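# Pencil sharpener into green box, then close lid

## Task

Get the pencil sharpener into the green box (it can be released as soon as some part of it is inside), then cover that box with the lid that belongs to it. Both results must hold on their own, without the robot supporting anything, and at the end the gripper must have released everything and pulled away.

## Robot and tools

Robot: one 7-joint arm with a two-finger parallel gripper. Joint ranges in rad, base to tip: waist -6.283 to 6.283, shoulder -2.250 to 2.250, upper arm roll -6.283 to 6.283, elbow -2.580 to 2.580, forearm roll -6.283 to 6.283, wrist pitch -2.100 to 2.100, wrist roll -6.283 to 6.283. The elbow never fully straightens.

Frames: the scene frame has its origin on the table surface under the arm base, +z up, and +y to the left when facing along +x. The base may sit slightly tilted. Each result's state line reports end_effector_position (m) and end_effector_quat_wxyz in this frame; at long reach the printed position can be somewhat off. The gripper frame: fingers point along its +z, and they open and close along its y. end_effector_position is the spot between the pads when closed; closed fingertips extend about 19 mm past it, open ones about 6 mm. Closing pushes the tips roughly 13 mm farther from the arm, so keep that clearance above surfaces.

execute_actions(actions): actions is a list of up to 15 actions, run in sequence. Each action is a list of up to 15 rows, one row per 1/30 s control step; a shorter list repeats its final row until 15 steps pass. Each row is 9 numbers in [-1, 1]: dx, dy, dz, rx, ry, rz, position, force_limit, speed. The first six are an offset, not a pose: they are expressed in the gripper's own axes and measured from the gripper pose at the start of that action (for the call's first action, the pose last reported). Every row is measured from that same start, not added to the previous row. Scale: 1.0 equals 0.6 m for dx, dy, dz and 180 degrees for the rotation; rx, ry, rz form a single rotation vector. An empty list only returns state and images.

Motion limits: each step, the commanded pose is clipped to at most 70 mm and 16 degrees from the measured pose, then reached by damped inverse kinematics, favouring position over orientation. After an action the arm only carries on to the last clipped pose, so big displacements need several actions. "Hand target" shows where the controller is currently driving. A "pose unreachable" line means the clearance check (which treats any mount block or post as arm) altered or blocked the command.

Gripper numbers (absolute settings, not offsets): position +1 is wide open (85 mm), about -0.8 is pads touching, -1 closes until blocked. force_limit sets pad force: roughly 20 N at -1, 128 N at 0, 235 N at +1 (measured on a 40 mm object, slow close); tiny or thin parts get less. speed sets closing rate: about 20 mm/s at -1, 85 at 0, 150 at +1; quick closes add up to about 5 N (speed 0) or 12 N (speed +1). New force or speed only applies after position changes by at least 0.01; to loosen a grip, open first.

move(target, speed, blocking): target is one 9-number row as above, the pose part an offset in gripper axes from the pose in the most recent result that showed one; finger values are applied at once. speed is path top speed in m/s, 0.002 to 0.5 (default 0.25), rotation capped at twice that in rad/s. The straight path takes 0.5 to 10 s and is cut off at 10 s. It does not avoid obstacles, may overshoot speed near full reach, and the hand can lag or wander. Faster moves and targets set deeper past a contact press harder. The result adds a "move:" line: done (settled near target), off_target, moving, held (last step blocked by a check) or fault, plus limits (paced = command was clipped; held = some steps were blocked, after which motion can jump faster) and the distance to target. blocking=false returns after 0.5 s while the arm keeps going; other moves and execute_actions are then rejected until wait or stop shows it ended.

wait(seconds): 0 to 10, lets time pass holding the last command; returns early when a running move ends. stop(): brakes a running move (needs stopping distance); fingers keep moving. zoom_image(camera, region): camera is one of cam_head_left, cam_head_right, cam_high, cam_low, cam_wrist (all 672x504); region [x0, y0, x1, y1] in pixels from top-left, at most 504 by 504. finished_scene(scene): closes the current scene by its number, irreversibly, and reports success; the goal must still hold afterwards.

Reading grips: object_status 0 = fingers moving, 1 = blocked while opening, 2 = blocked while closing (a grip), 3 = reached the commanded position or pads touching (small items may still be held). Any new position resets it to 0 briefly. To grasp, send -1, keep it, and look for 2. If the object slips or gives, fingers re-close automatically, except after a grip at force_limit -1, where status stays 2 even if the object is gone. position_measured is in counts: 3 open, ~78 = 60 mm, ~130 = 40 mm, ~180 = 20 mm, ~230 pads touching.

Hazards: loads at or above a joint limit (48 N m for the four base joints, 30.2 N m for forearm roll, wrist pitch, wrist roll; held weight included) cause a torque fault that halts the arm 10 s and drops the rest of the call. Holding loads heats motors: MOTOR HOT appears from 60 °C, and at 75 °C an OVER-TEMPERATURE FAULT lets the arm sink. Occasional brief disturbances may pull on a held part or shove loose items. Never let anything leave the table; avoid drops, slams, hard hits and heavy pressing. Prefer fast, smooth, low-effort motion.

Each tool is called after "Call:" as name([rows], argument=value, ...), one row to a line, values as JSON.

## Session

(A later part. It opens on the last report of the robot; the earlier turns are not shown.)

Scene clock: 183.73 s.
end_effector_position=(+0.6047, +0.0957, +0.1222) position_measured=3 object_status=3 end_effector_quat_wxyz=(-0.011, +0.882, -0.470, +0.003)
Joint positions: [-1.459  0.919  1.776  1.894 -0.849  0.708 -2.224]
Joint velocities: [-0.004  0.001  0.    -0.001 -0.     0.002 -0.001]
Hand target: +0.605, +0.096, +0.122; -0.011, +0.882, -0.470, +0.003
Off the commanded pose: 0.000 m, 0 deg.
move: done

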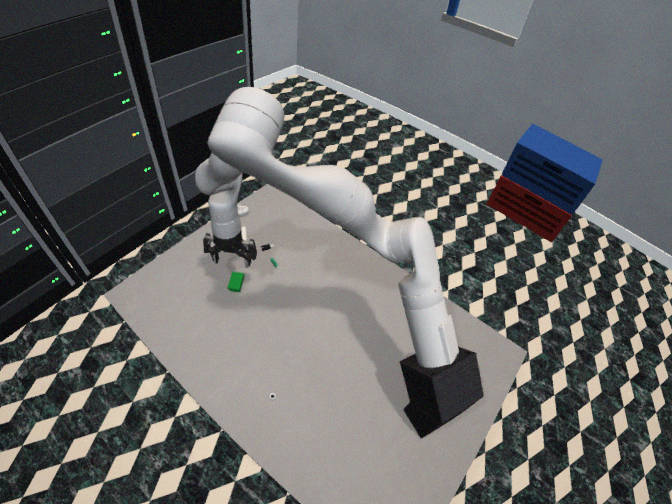

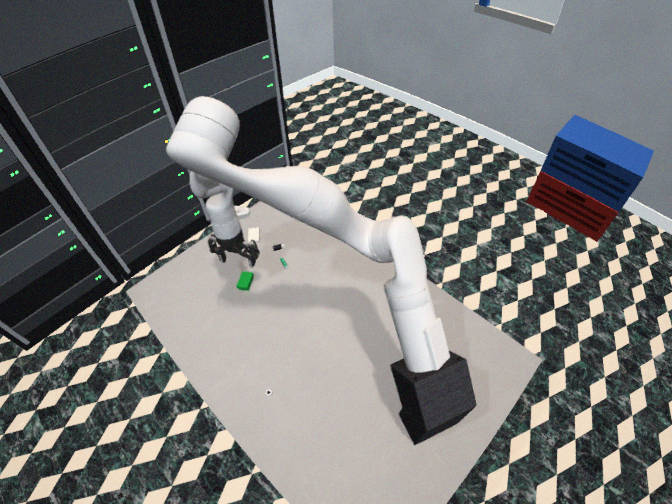

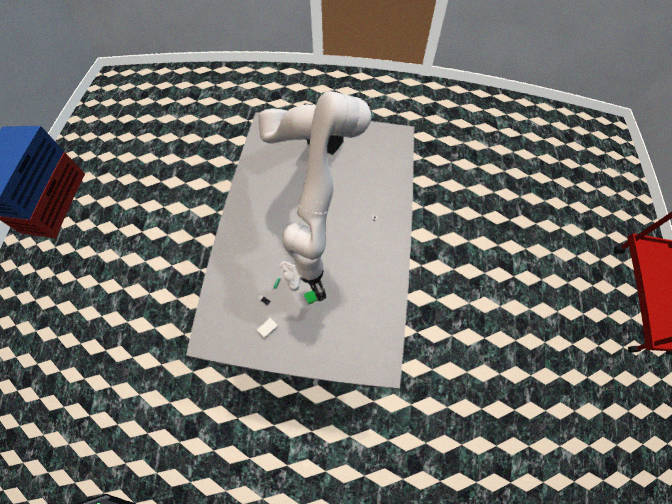

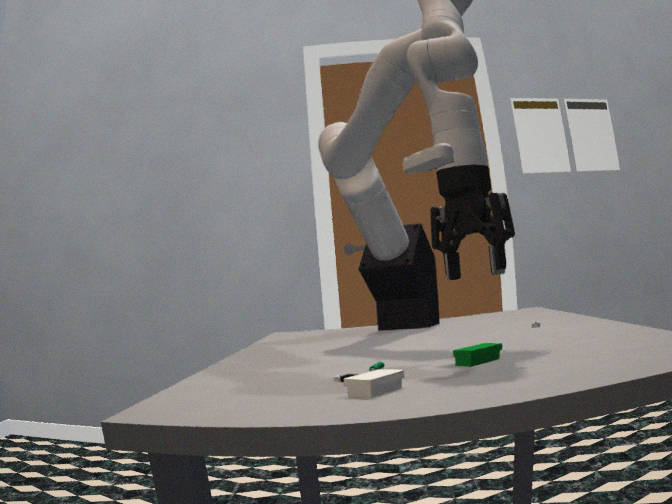

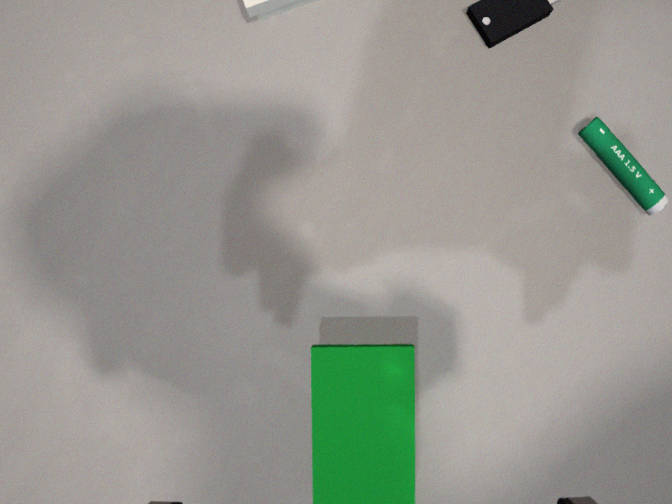

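Call:
move(target=[0,0,0.152,0,0,0,1,0,0], speed=0.08)

Call:
execute_actions([
  [[0,0,0,0,0,0,-1,-0.6,0]],
  [[0,0,0,0,0,0,-1,-0.6,0]],
  [[0,0,0,0,0,0,-1,-0.6,0]],
])

Call:
move(target=[0,0,-0.03,0,0,0,-1,-0.6,0], speed=0.03)

Call:
zoom_image(camera="cam_low", region=[400, 290, 560, 390])

Scene clock: 192.00 s.
end_effector_position=(+0.6058, +0.0973, +0.0311) position_measured=3 object_status=3 end_effector_quat_wxyz=(-0.011, +0.883, -0.470, +0.003)
Joint positions: [-1.23   0.923  1.509  1.886 -1.004  0.511 -2.103]
Joint velocities: [ 0.008 -0.002  0.001  0.001 -0.001 -0.001  0.001]
Hand target: +0.606, +0.097, +0.031; -0.011, +0.882, -0.470, +0.003
Off the commanded pose: 0.000 m, 0 deg.
move: done

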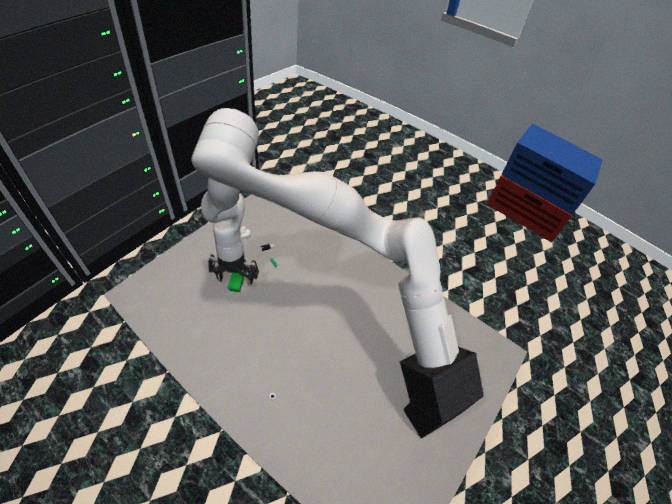

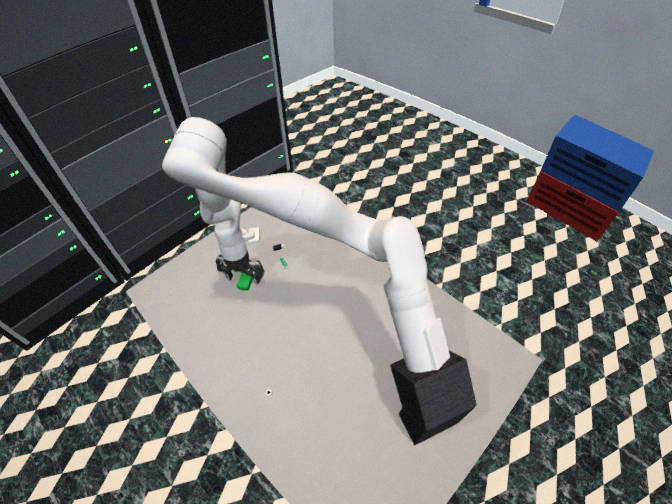

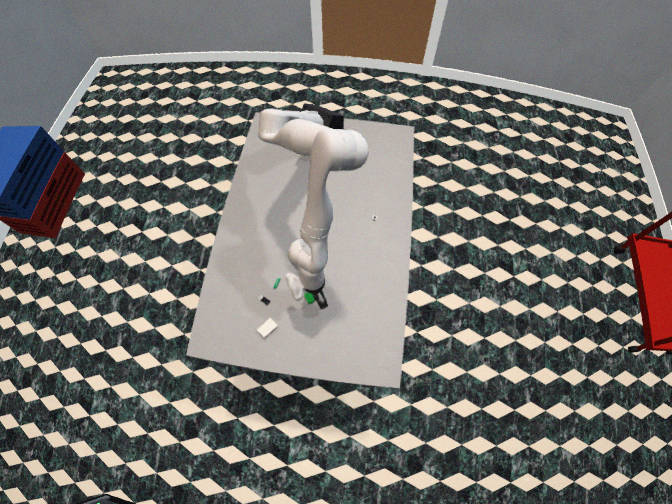

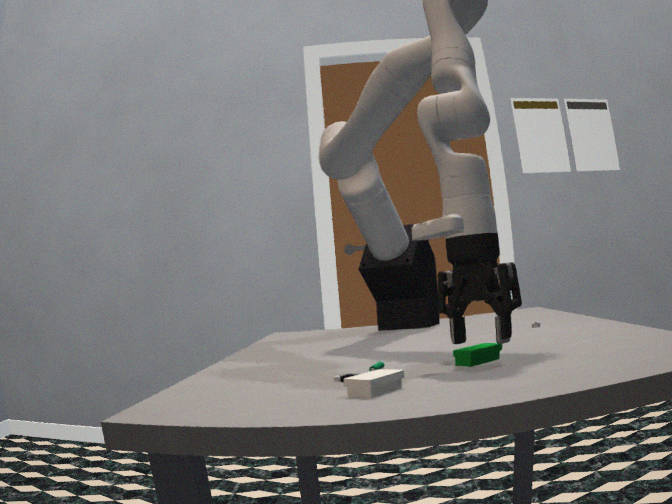

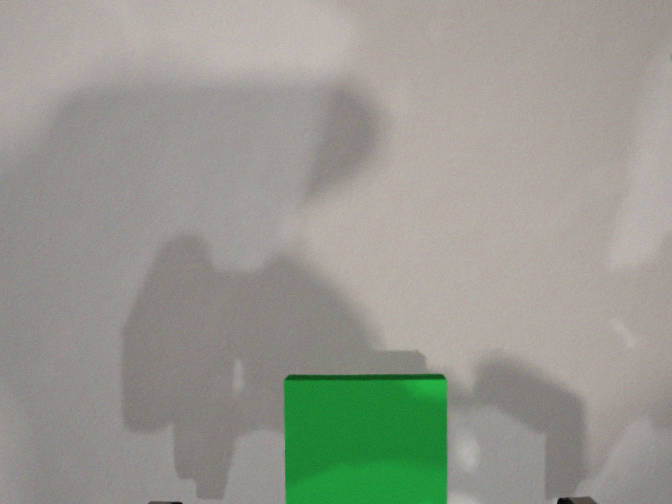

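Scene clock: 193.50 s.
end_effector_position=(+0.6059, +0.0974, +0.0314) position_measured=141 object_status=2 end_effector_quat_wxyz=(-0.011, +0.883, -0.470, +0.003)
Joint positions: [-1.231  0.922  1.51   1.886 -1.004  0.511 -2.103]
Joint velocities: [-0.     0.     0.    -0.    -0.001 -0.002 -0.001]
Hand target: +0.606, +0.097, +0.031; -0.011, +0.883, -0.470, +0.003
Off the commanded pose: 0.000 m, 0 deg.

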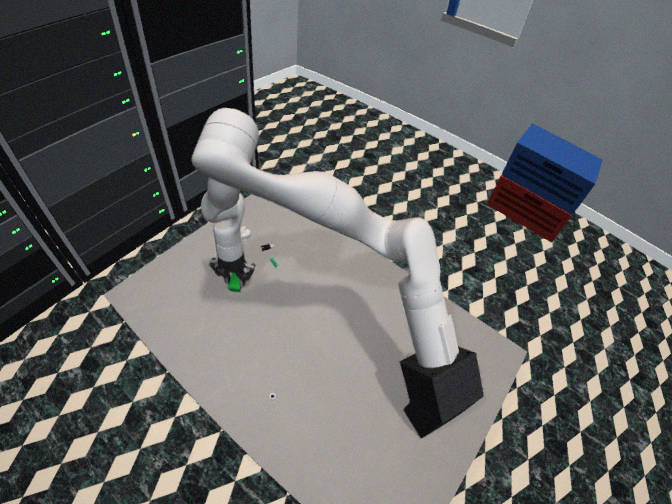

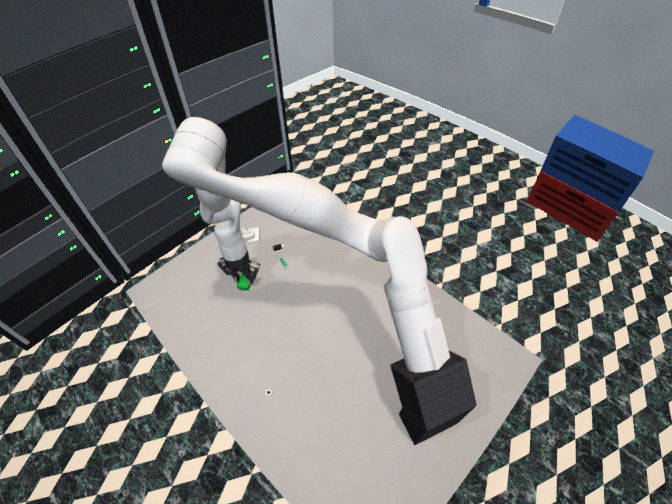

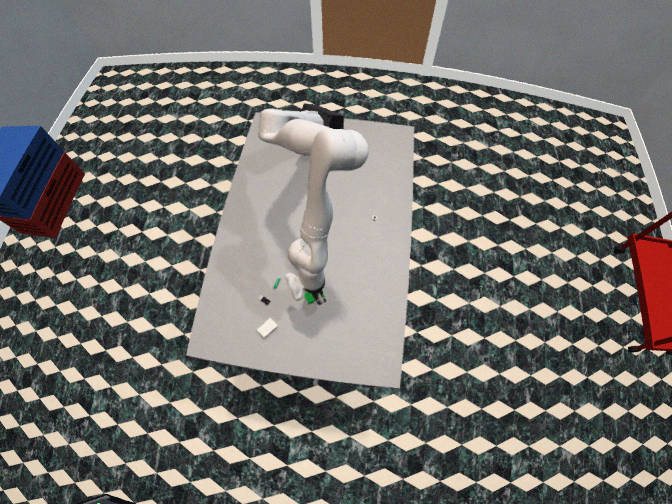

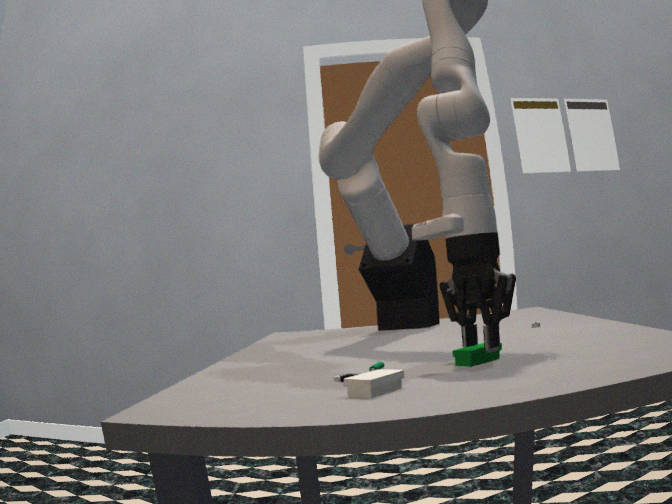

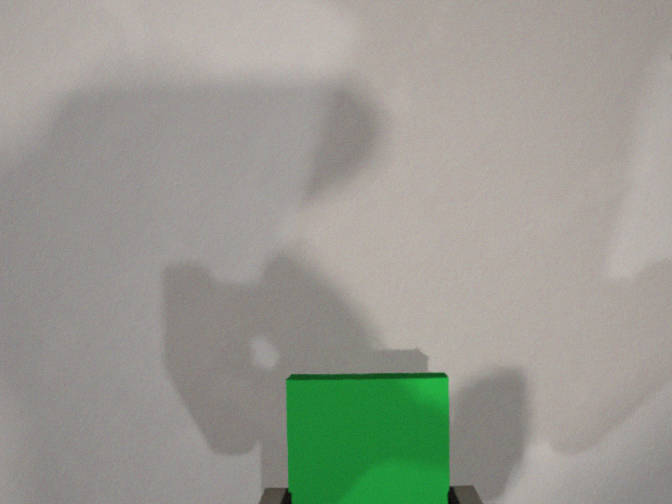

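Scene clock: 194.37 s.
end_effector_position=(+0.6057, +0.0969, +0.0493) position_measured=141 object_status=2 end_effector_quat_wxyz=(-0.011, +0.882, -0.470, +0.003)
Joint positions: [-1.278  0.92   1.564  1.893 -0.973  0.548 -2.128]
Joint velocities: [-0.005  0.002  0.001 -0.     0.     0.001 -0.002]
Hand target: +0.606, +0.097, +0.049; -0.011, +0.883, -0.470, +0.003
Off the commanded pose: 0.000 m, 0 deg.
move: done

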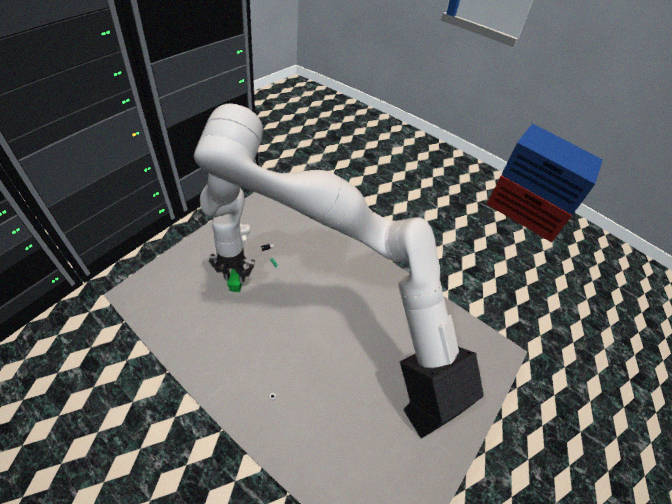

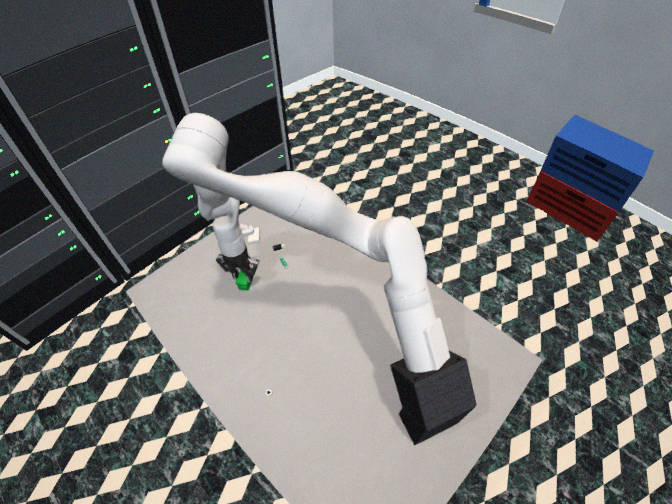

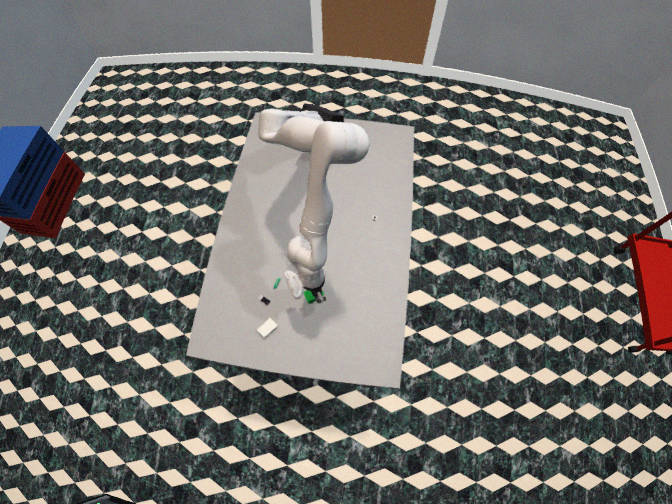

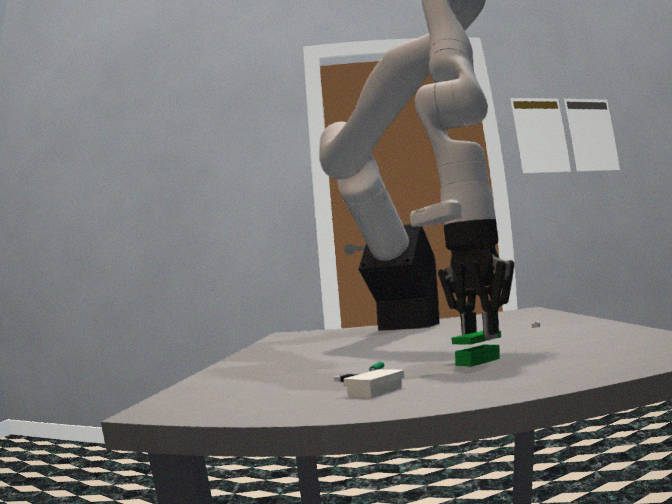

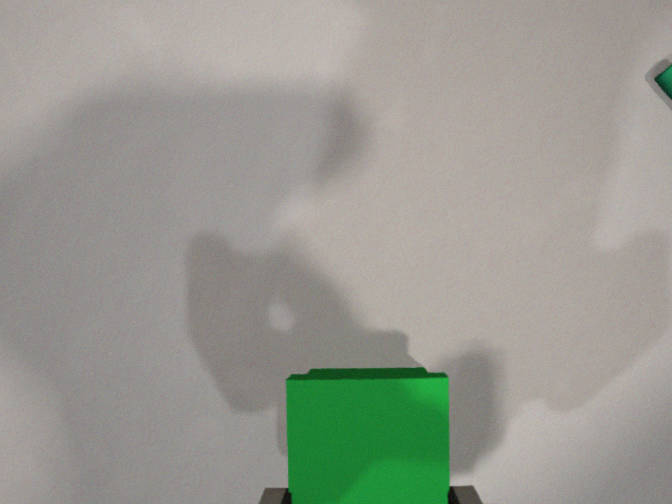

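Region (400, 290, 560, 390) of cam_low's 672x504 image, scaled by 3.150, with more detail than that image has; it fills the top 315 rows of this view, and the rest is white.

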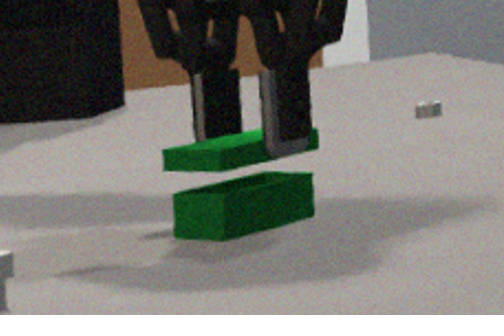

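Call:
move(target=[-0.005,0,0.032,0,0,0,-1,-0.6,0], speed=0.03)

Call:
zoom_image(camera="cam_low", region=[380,270,580,410])

Scene clock: 207.20 s.
end_effector_position=(+0.6054, +0.0991, +0.0334) position_measured=141 object_status=2 end_effector_quat_wxyz=(-0.013, +0.882, -0.471, +0.004)
Joint positions: [-1.239  0.923  1.513  1.889 -1.005  0.509 -2.106]
Joint velocities: [ 0.    -0.005 -0.002  0.001 -0.002 -0.004  0.001]
Hand target: +0.604, +0.100, +0.030; -0.011, +0.882, -0.470, +0.003
Off the commanded pose: 0.004 m, 0 deg.
move: off_target

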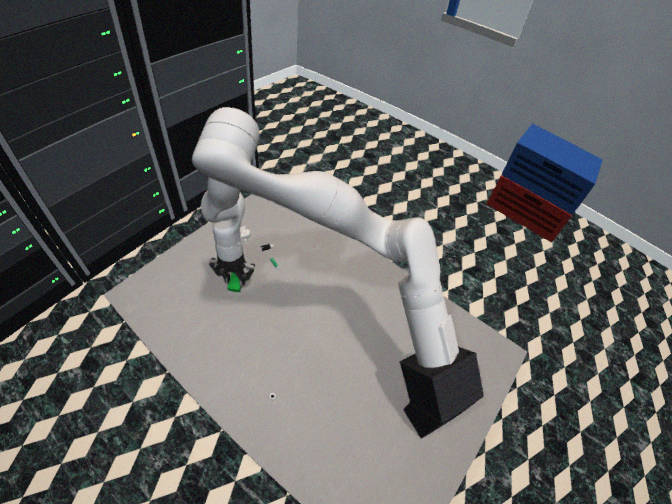

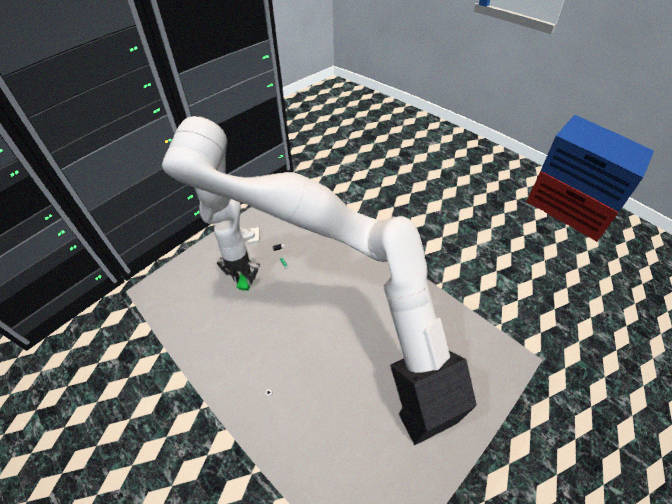

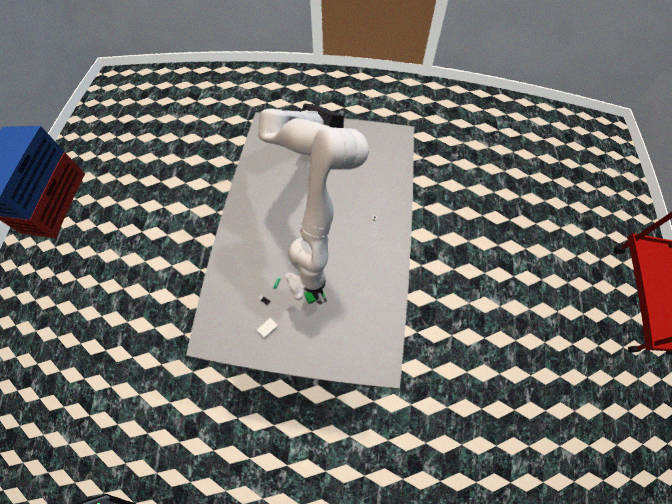

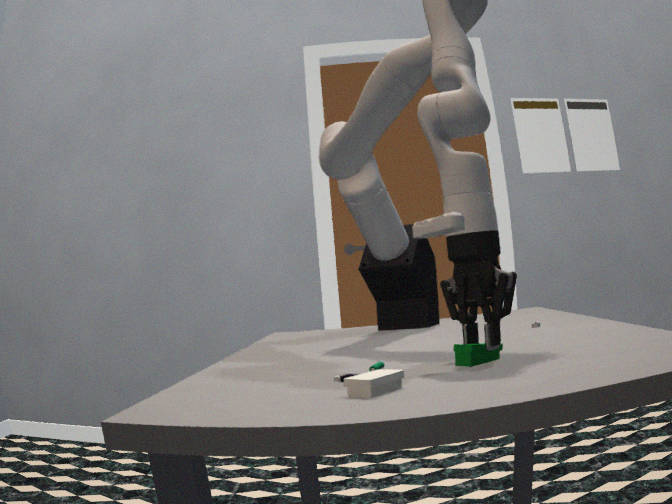

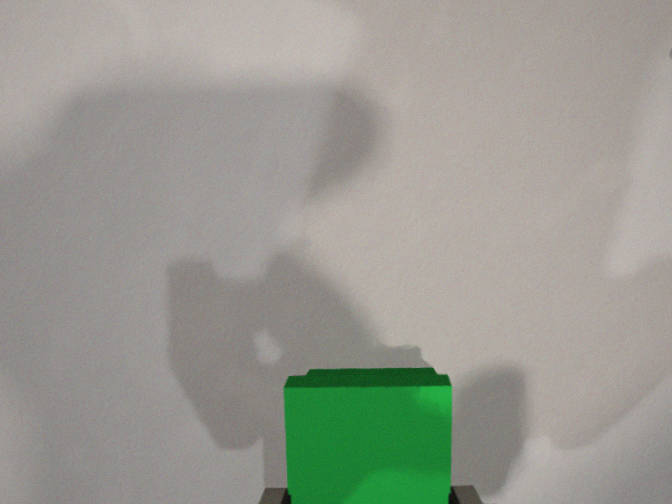

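Region (380, 270, 580, 410) of cam_low's 672x504 image, scaled by 2.520, with more detail than that image has; it fills the top 353 rows of this view, and the rest is white.

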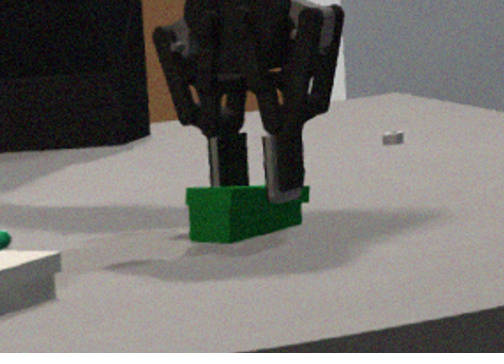

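Call:
execute_actions([
  [[0,0,-0.006,0,0,0,-1,-0.6,0]],
  [[-0.007,0,-0.003,0,0,0,-1,-0.6,0]],
  [[-0.004,0,0,0,0,0,-1,-0.6,0]],
  [[0,0,0.005,0,0,0,-1,-0.6,0]],
  [[0,0,0.006,0,0,0,-1,-0.6,0]],
  [[0,0,0.004,0,0,0,-1,-0.6,0]],
])

Call:
zoom_image(camera="cam_low", region=[380,270,580,410])

Scene clock: 219.20 s.
end_effector_position=(+0.6030, +0.1047, +0.0335) position_measured=141 object_status=2 end_effector_quat_wxyz=(-0.015, +0.882, -0.471, +0.005)
Joint positions: [-1.248  0.928  1.508  1.894 -1.012  0.501 -2.111]
Joint velocities: [-0.    -0.     0.001  0.001  0.    -0.002 -0.003]
Hand target: +0.603, +0.105, +0.032; -0.014, +0.882, -0.471, +0.005
Off the commanded pose: 0.002 m, 0 deg.

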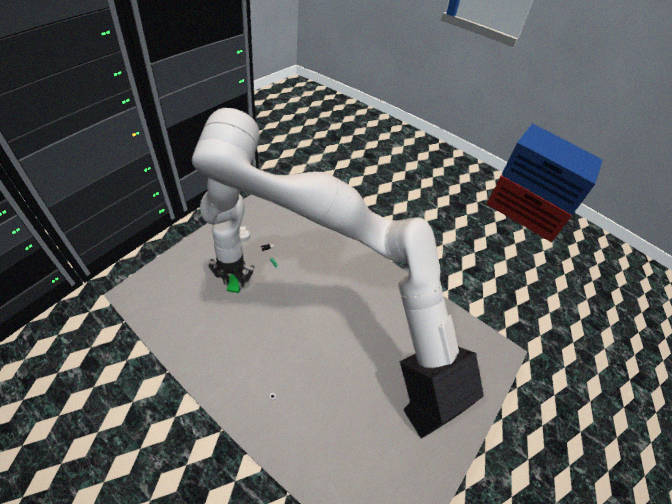

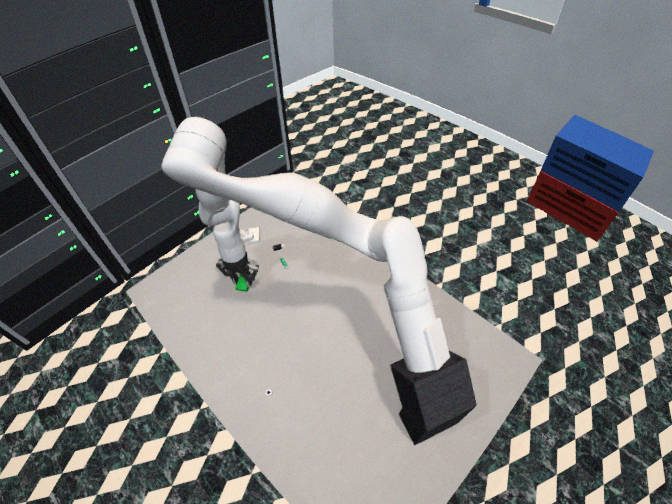

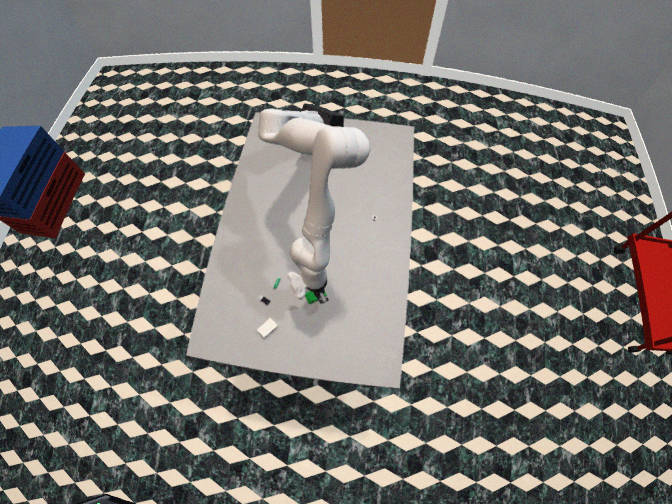

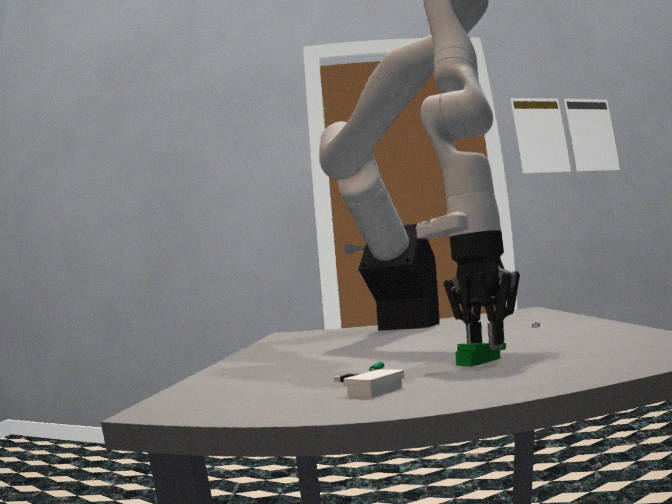

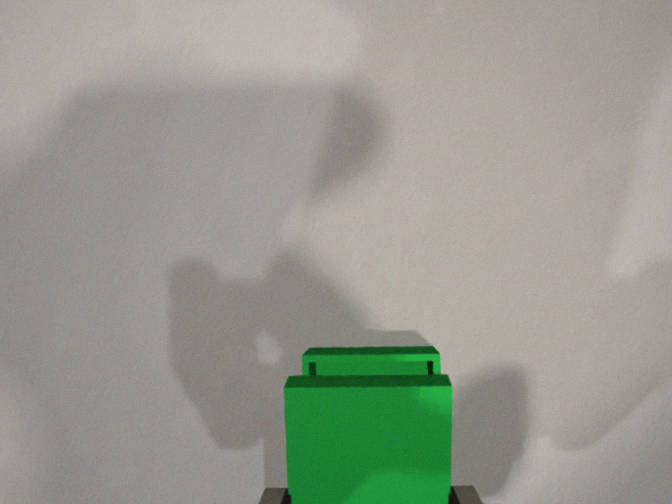

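Region (380, 270, 580, 410) of cam_low's 672x504 image, scaled by 2.520, with more detail than that image has; it fills the top 353 rows of this view, and the rest is white.

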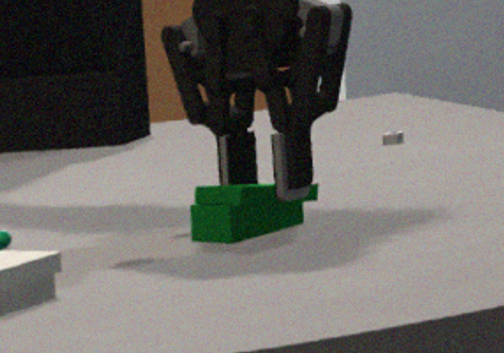

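Call:
execute_actions([
  [[0,0,-0.003,0,0,0,-1,-0.6,0]],
  [[0.007,0,0,0,0,0,-1,-0.6,0]],
  [[0.002,0,0,0,0,0,-1,-0.6,0]],
  [[0,0,0.005,0,0,0,-1,-0.6,0]],
  [[0,0,0.006,0,0,0,-1,-0.6,0]],
  [[0,0,0.004,0,0,0,-1,-0.6,0]],
])

Call:
zoom_image(camera="cam_low", region=[380,270,580,410])

Scene clock: 226.93 s.
end_effector_position=(+0.6056, +0.1013, +0.0335) position_measured=141 object_status=2 end_effector_quat_wxyz=(-0.019, +0.882, -0.471, +0.003)
Joint positions: [-1.24   0.91   1.502  1.895 -1.015  0.495 -2.094]
Joint velocities: [ 0.     0.     0.    -0.     0.001  0.    -0.001]
Hand target: +0.606, +0.101, +0.031; -0.018, +0.882, -0.471, +0.004
Off the commanded pose: 0.002 m, 0 deg.

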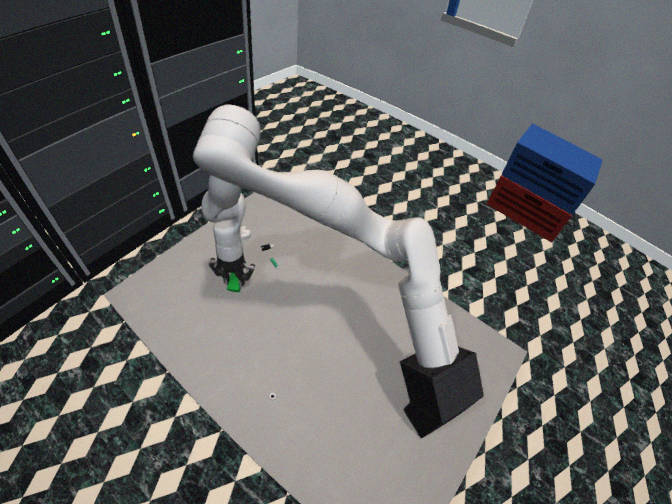

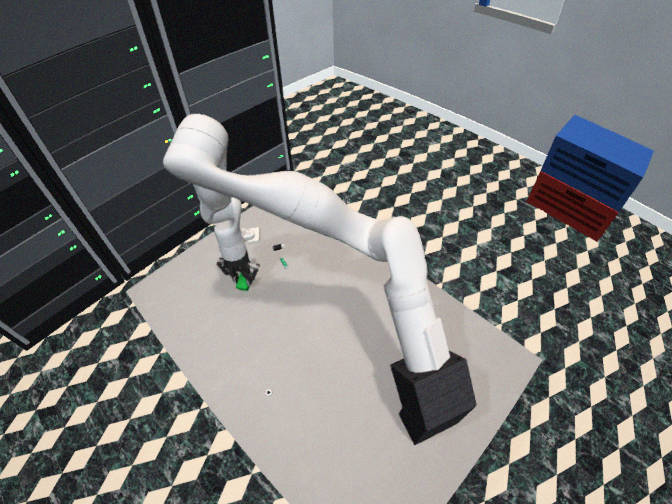

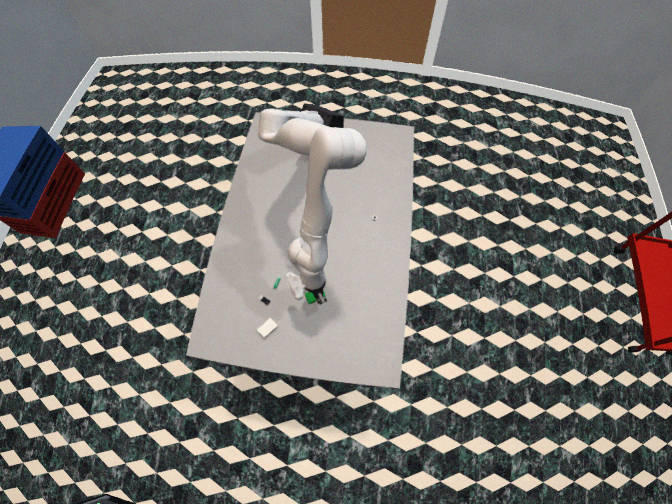

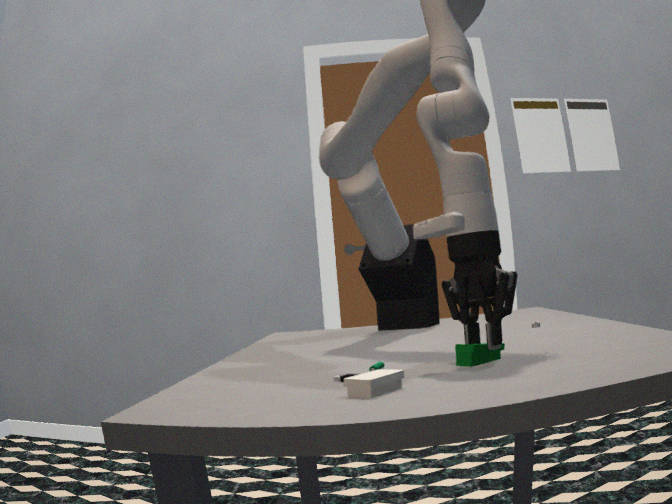

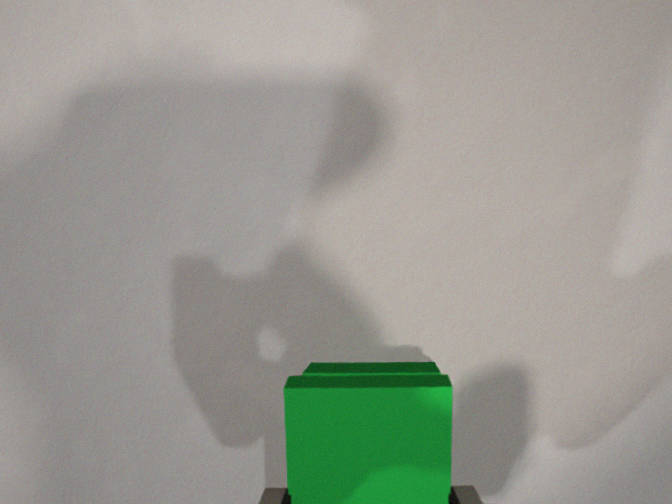

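Region (380, 270, 580, 410) of cam_low's 672x504 image, scaled by 2.520, with more detail than that image has; it fills the top 353 rows of this view, and the rest is white.

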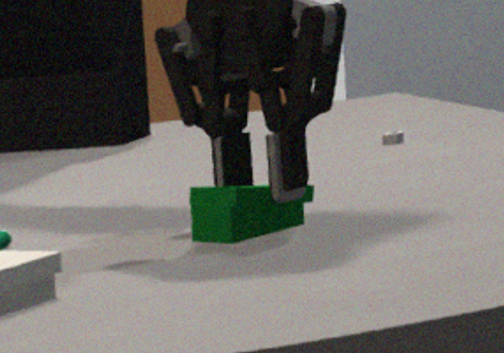

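Still ~3 mm short; slide forward more.

Call:
execute_actions([
  [[0,0,-0.003,0,0,0,-1,-0.6,0]],
  [[0.006,0,0,0,0,0,-1,-0.6,0]],
  [[0.001,0,0,0,0,0,-1,-0.6,0]],
  [[0,0,0.005,0,0,0,-1,-0.6,0]],
  [[0,0,0.006,0,0,0,-1,-0.6,0]],
  [[0,0,0.004,0,0,0,-1,-0.6,0]],
])

Call:
zoom_image(camera="cam_low", region=[380,270,580,410])

Scene clock: 235.50 s.
end_effector_position=(+0.6085, +0.0976, +0.0310) position_measured=141 object_status=2 end_effector_quat_wxyz=(-0.021, +0.881, -0.472, +0.003)
Joint positions: [-1.225  0.897  1.492  1.893 -1.021  0.487 -2.077]
Joint velocities: [-0.    -0.    -0.001  0.    -0.002  0.002 -0.001]
Hand target: +0.608, +0.098, +0.029; -0.020, +0.881, -0.472, +0.003
Off the commanded pose: 0.002 m, 0 deg.

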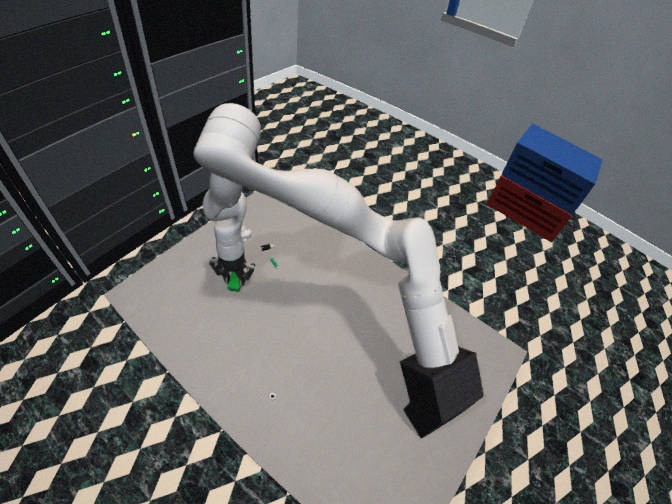

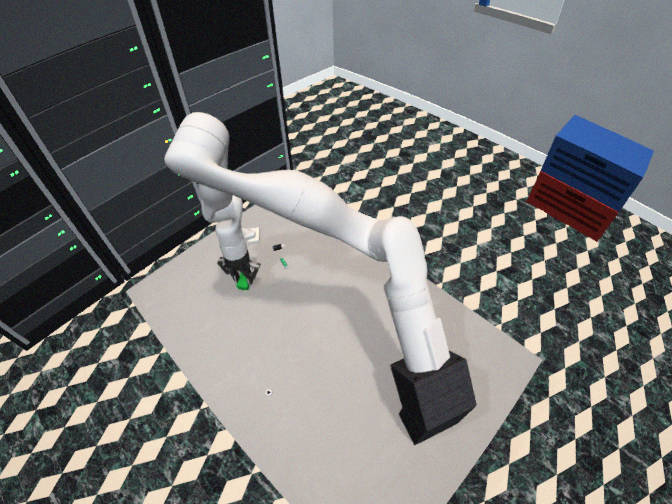

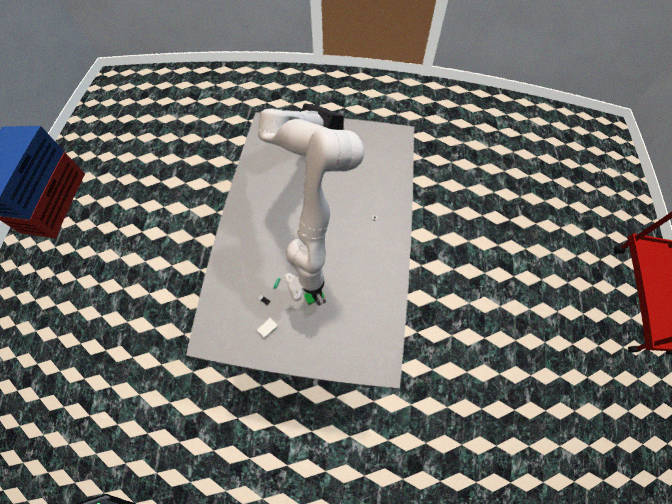

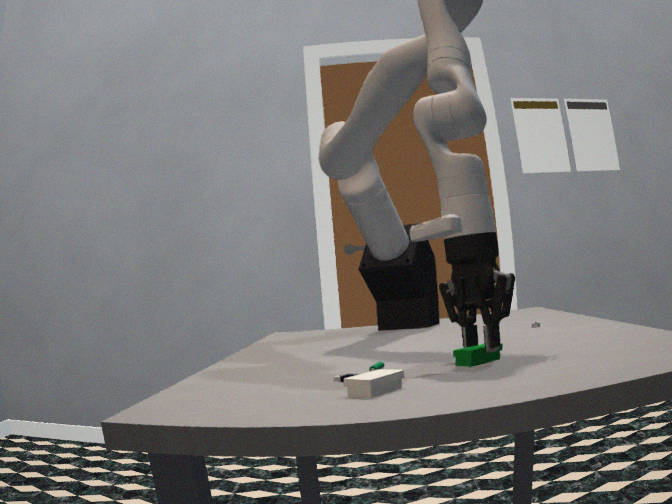

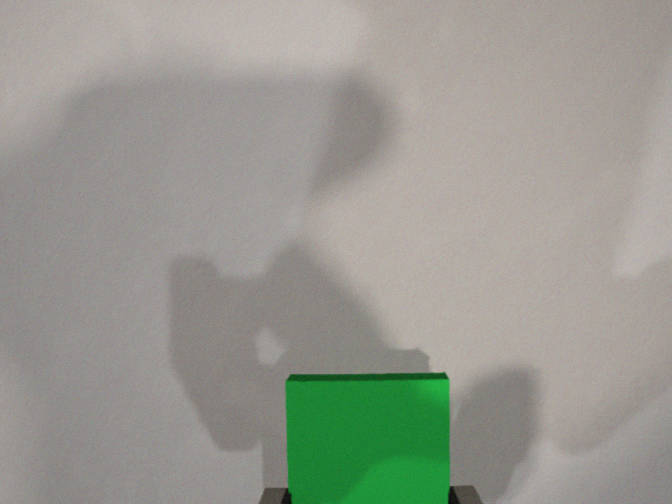

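Region (380, 270, 580, 410) of cam_low's 672x504 image, scaled by 2.520, with more detail than that image has; it fills the top 353 rows of this view, and the rest is white.

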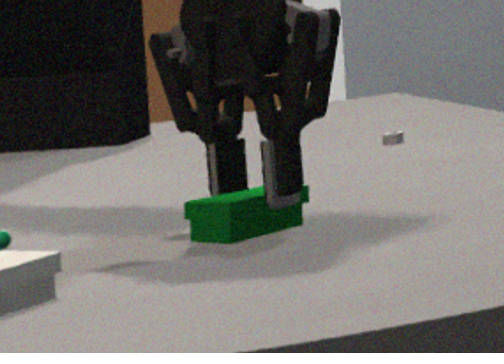

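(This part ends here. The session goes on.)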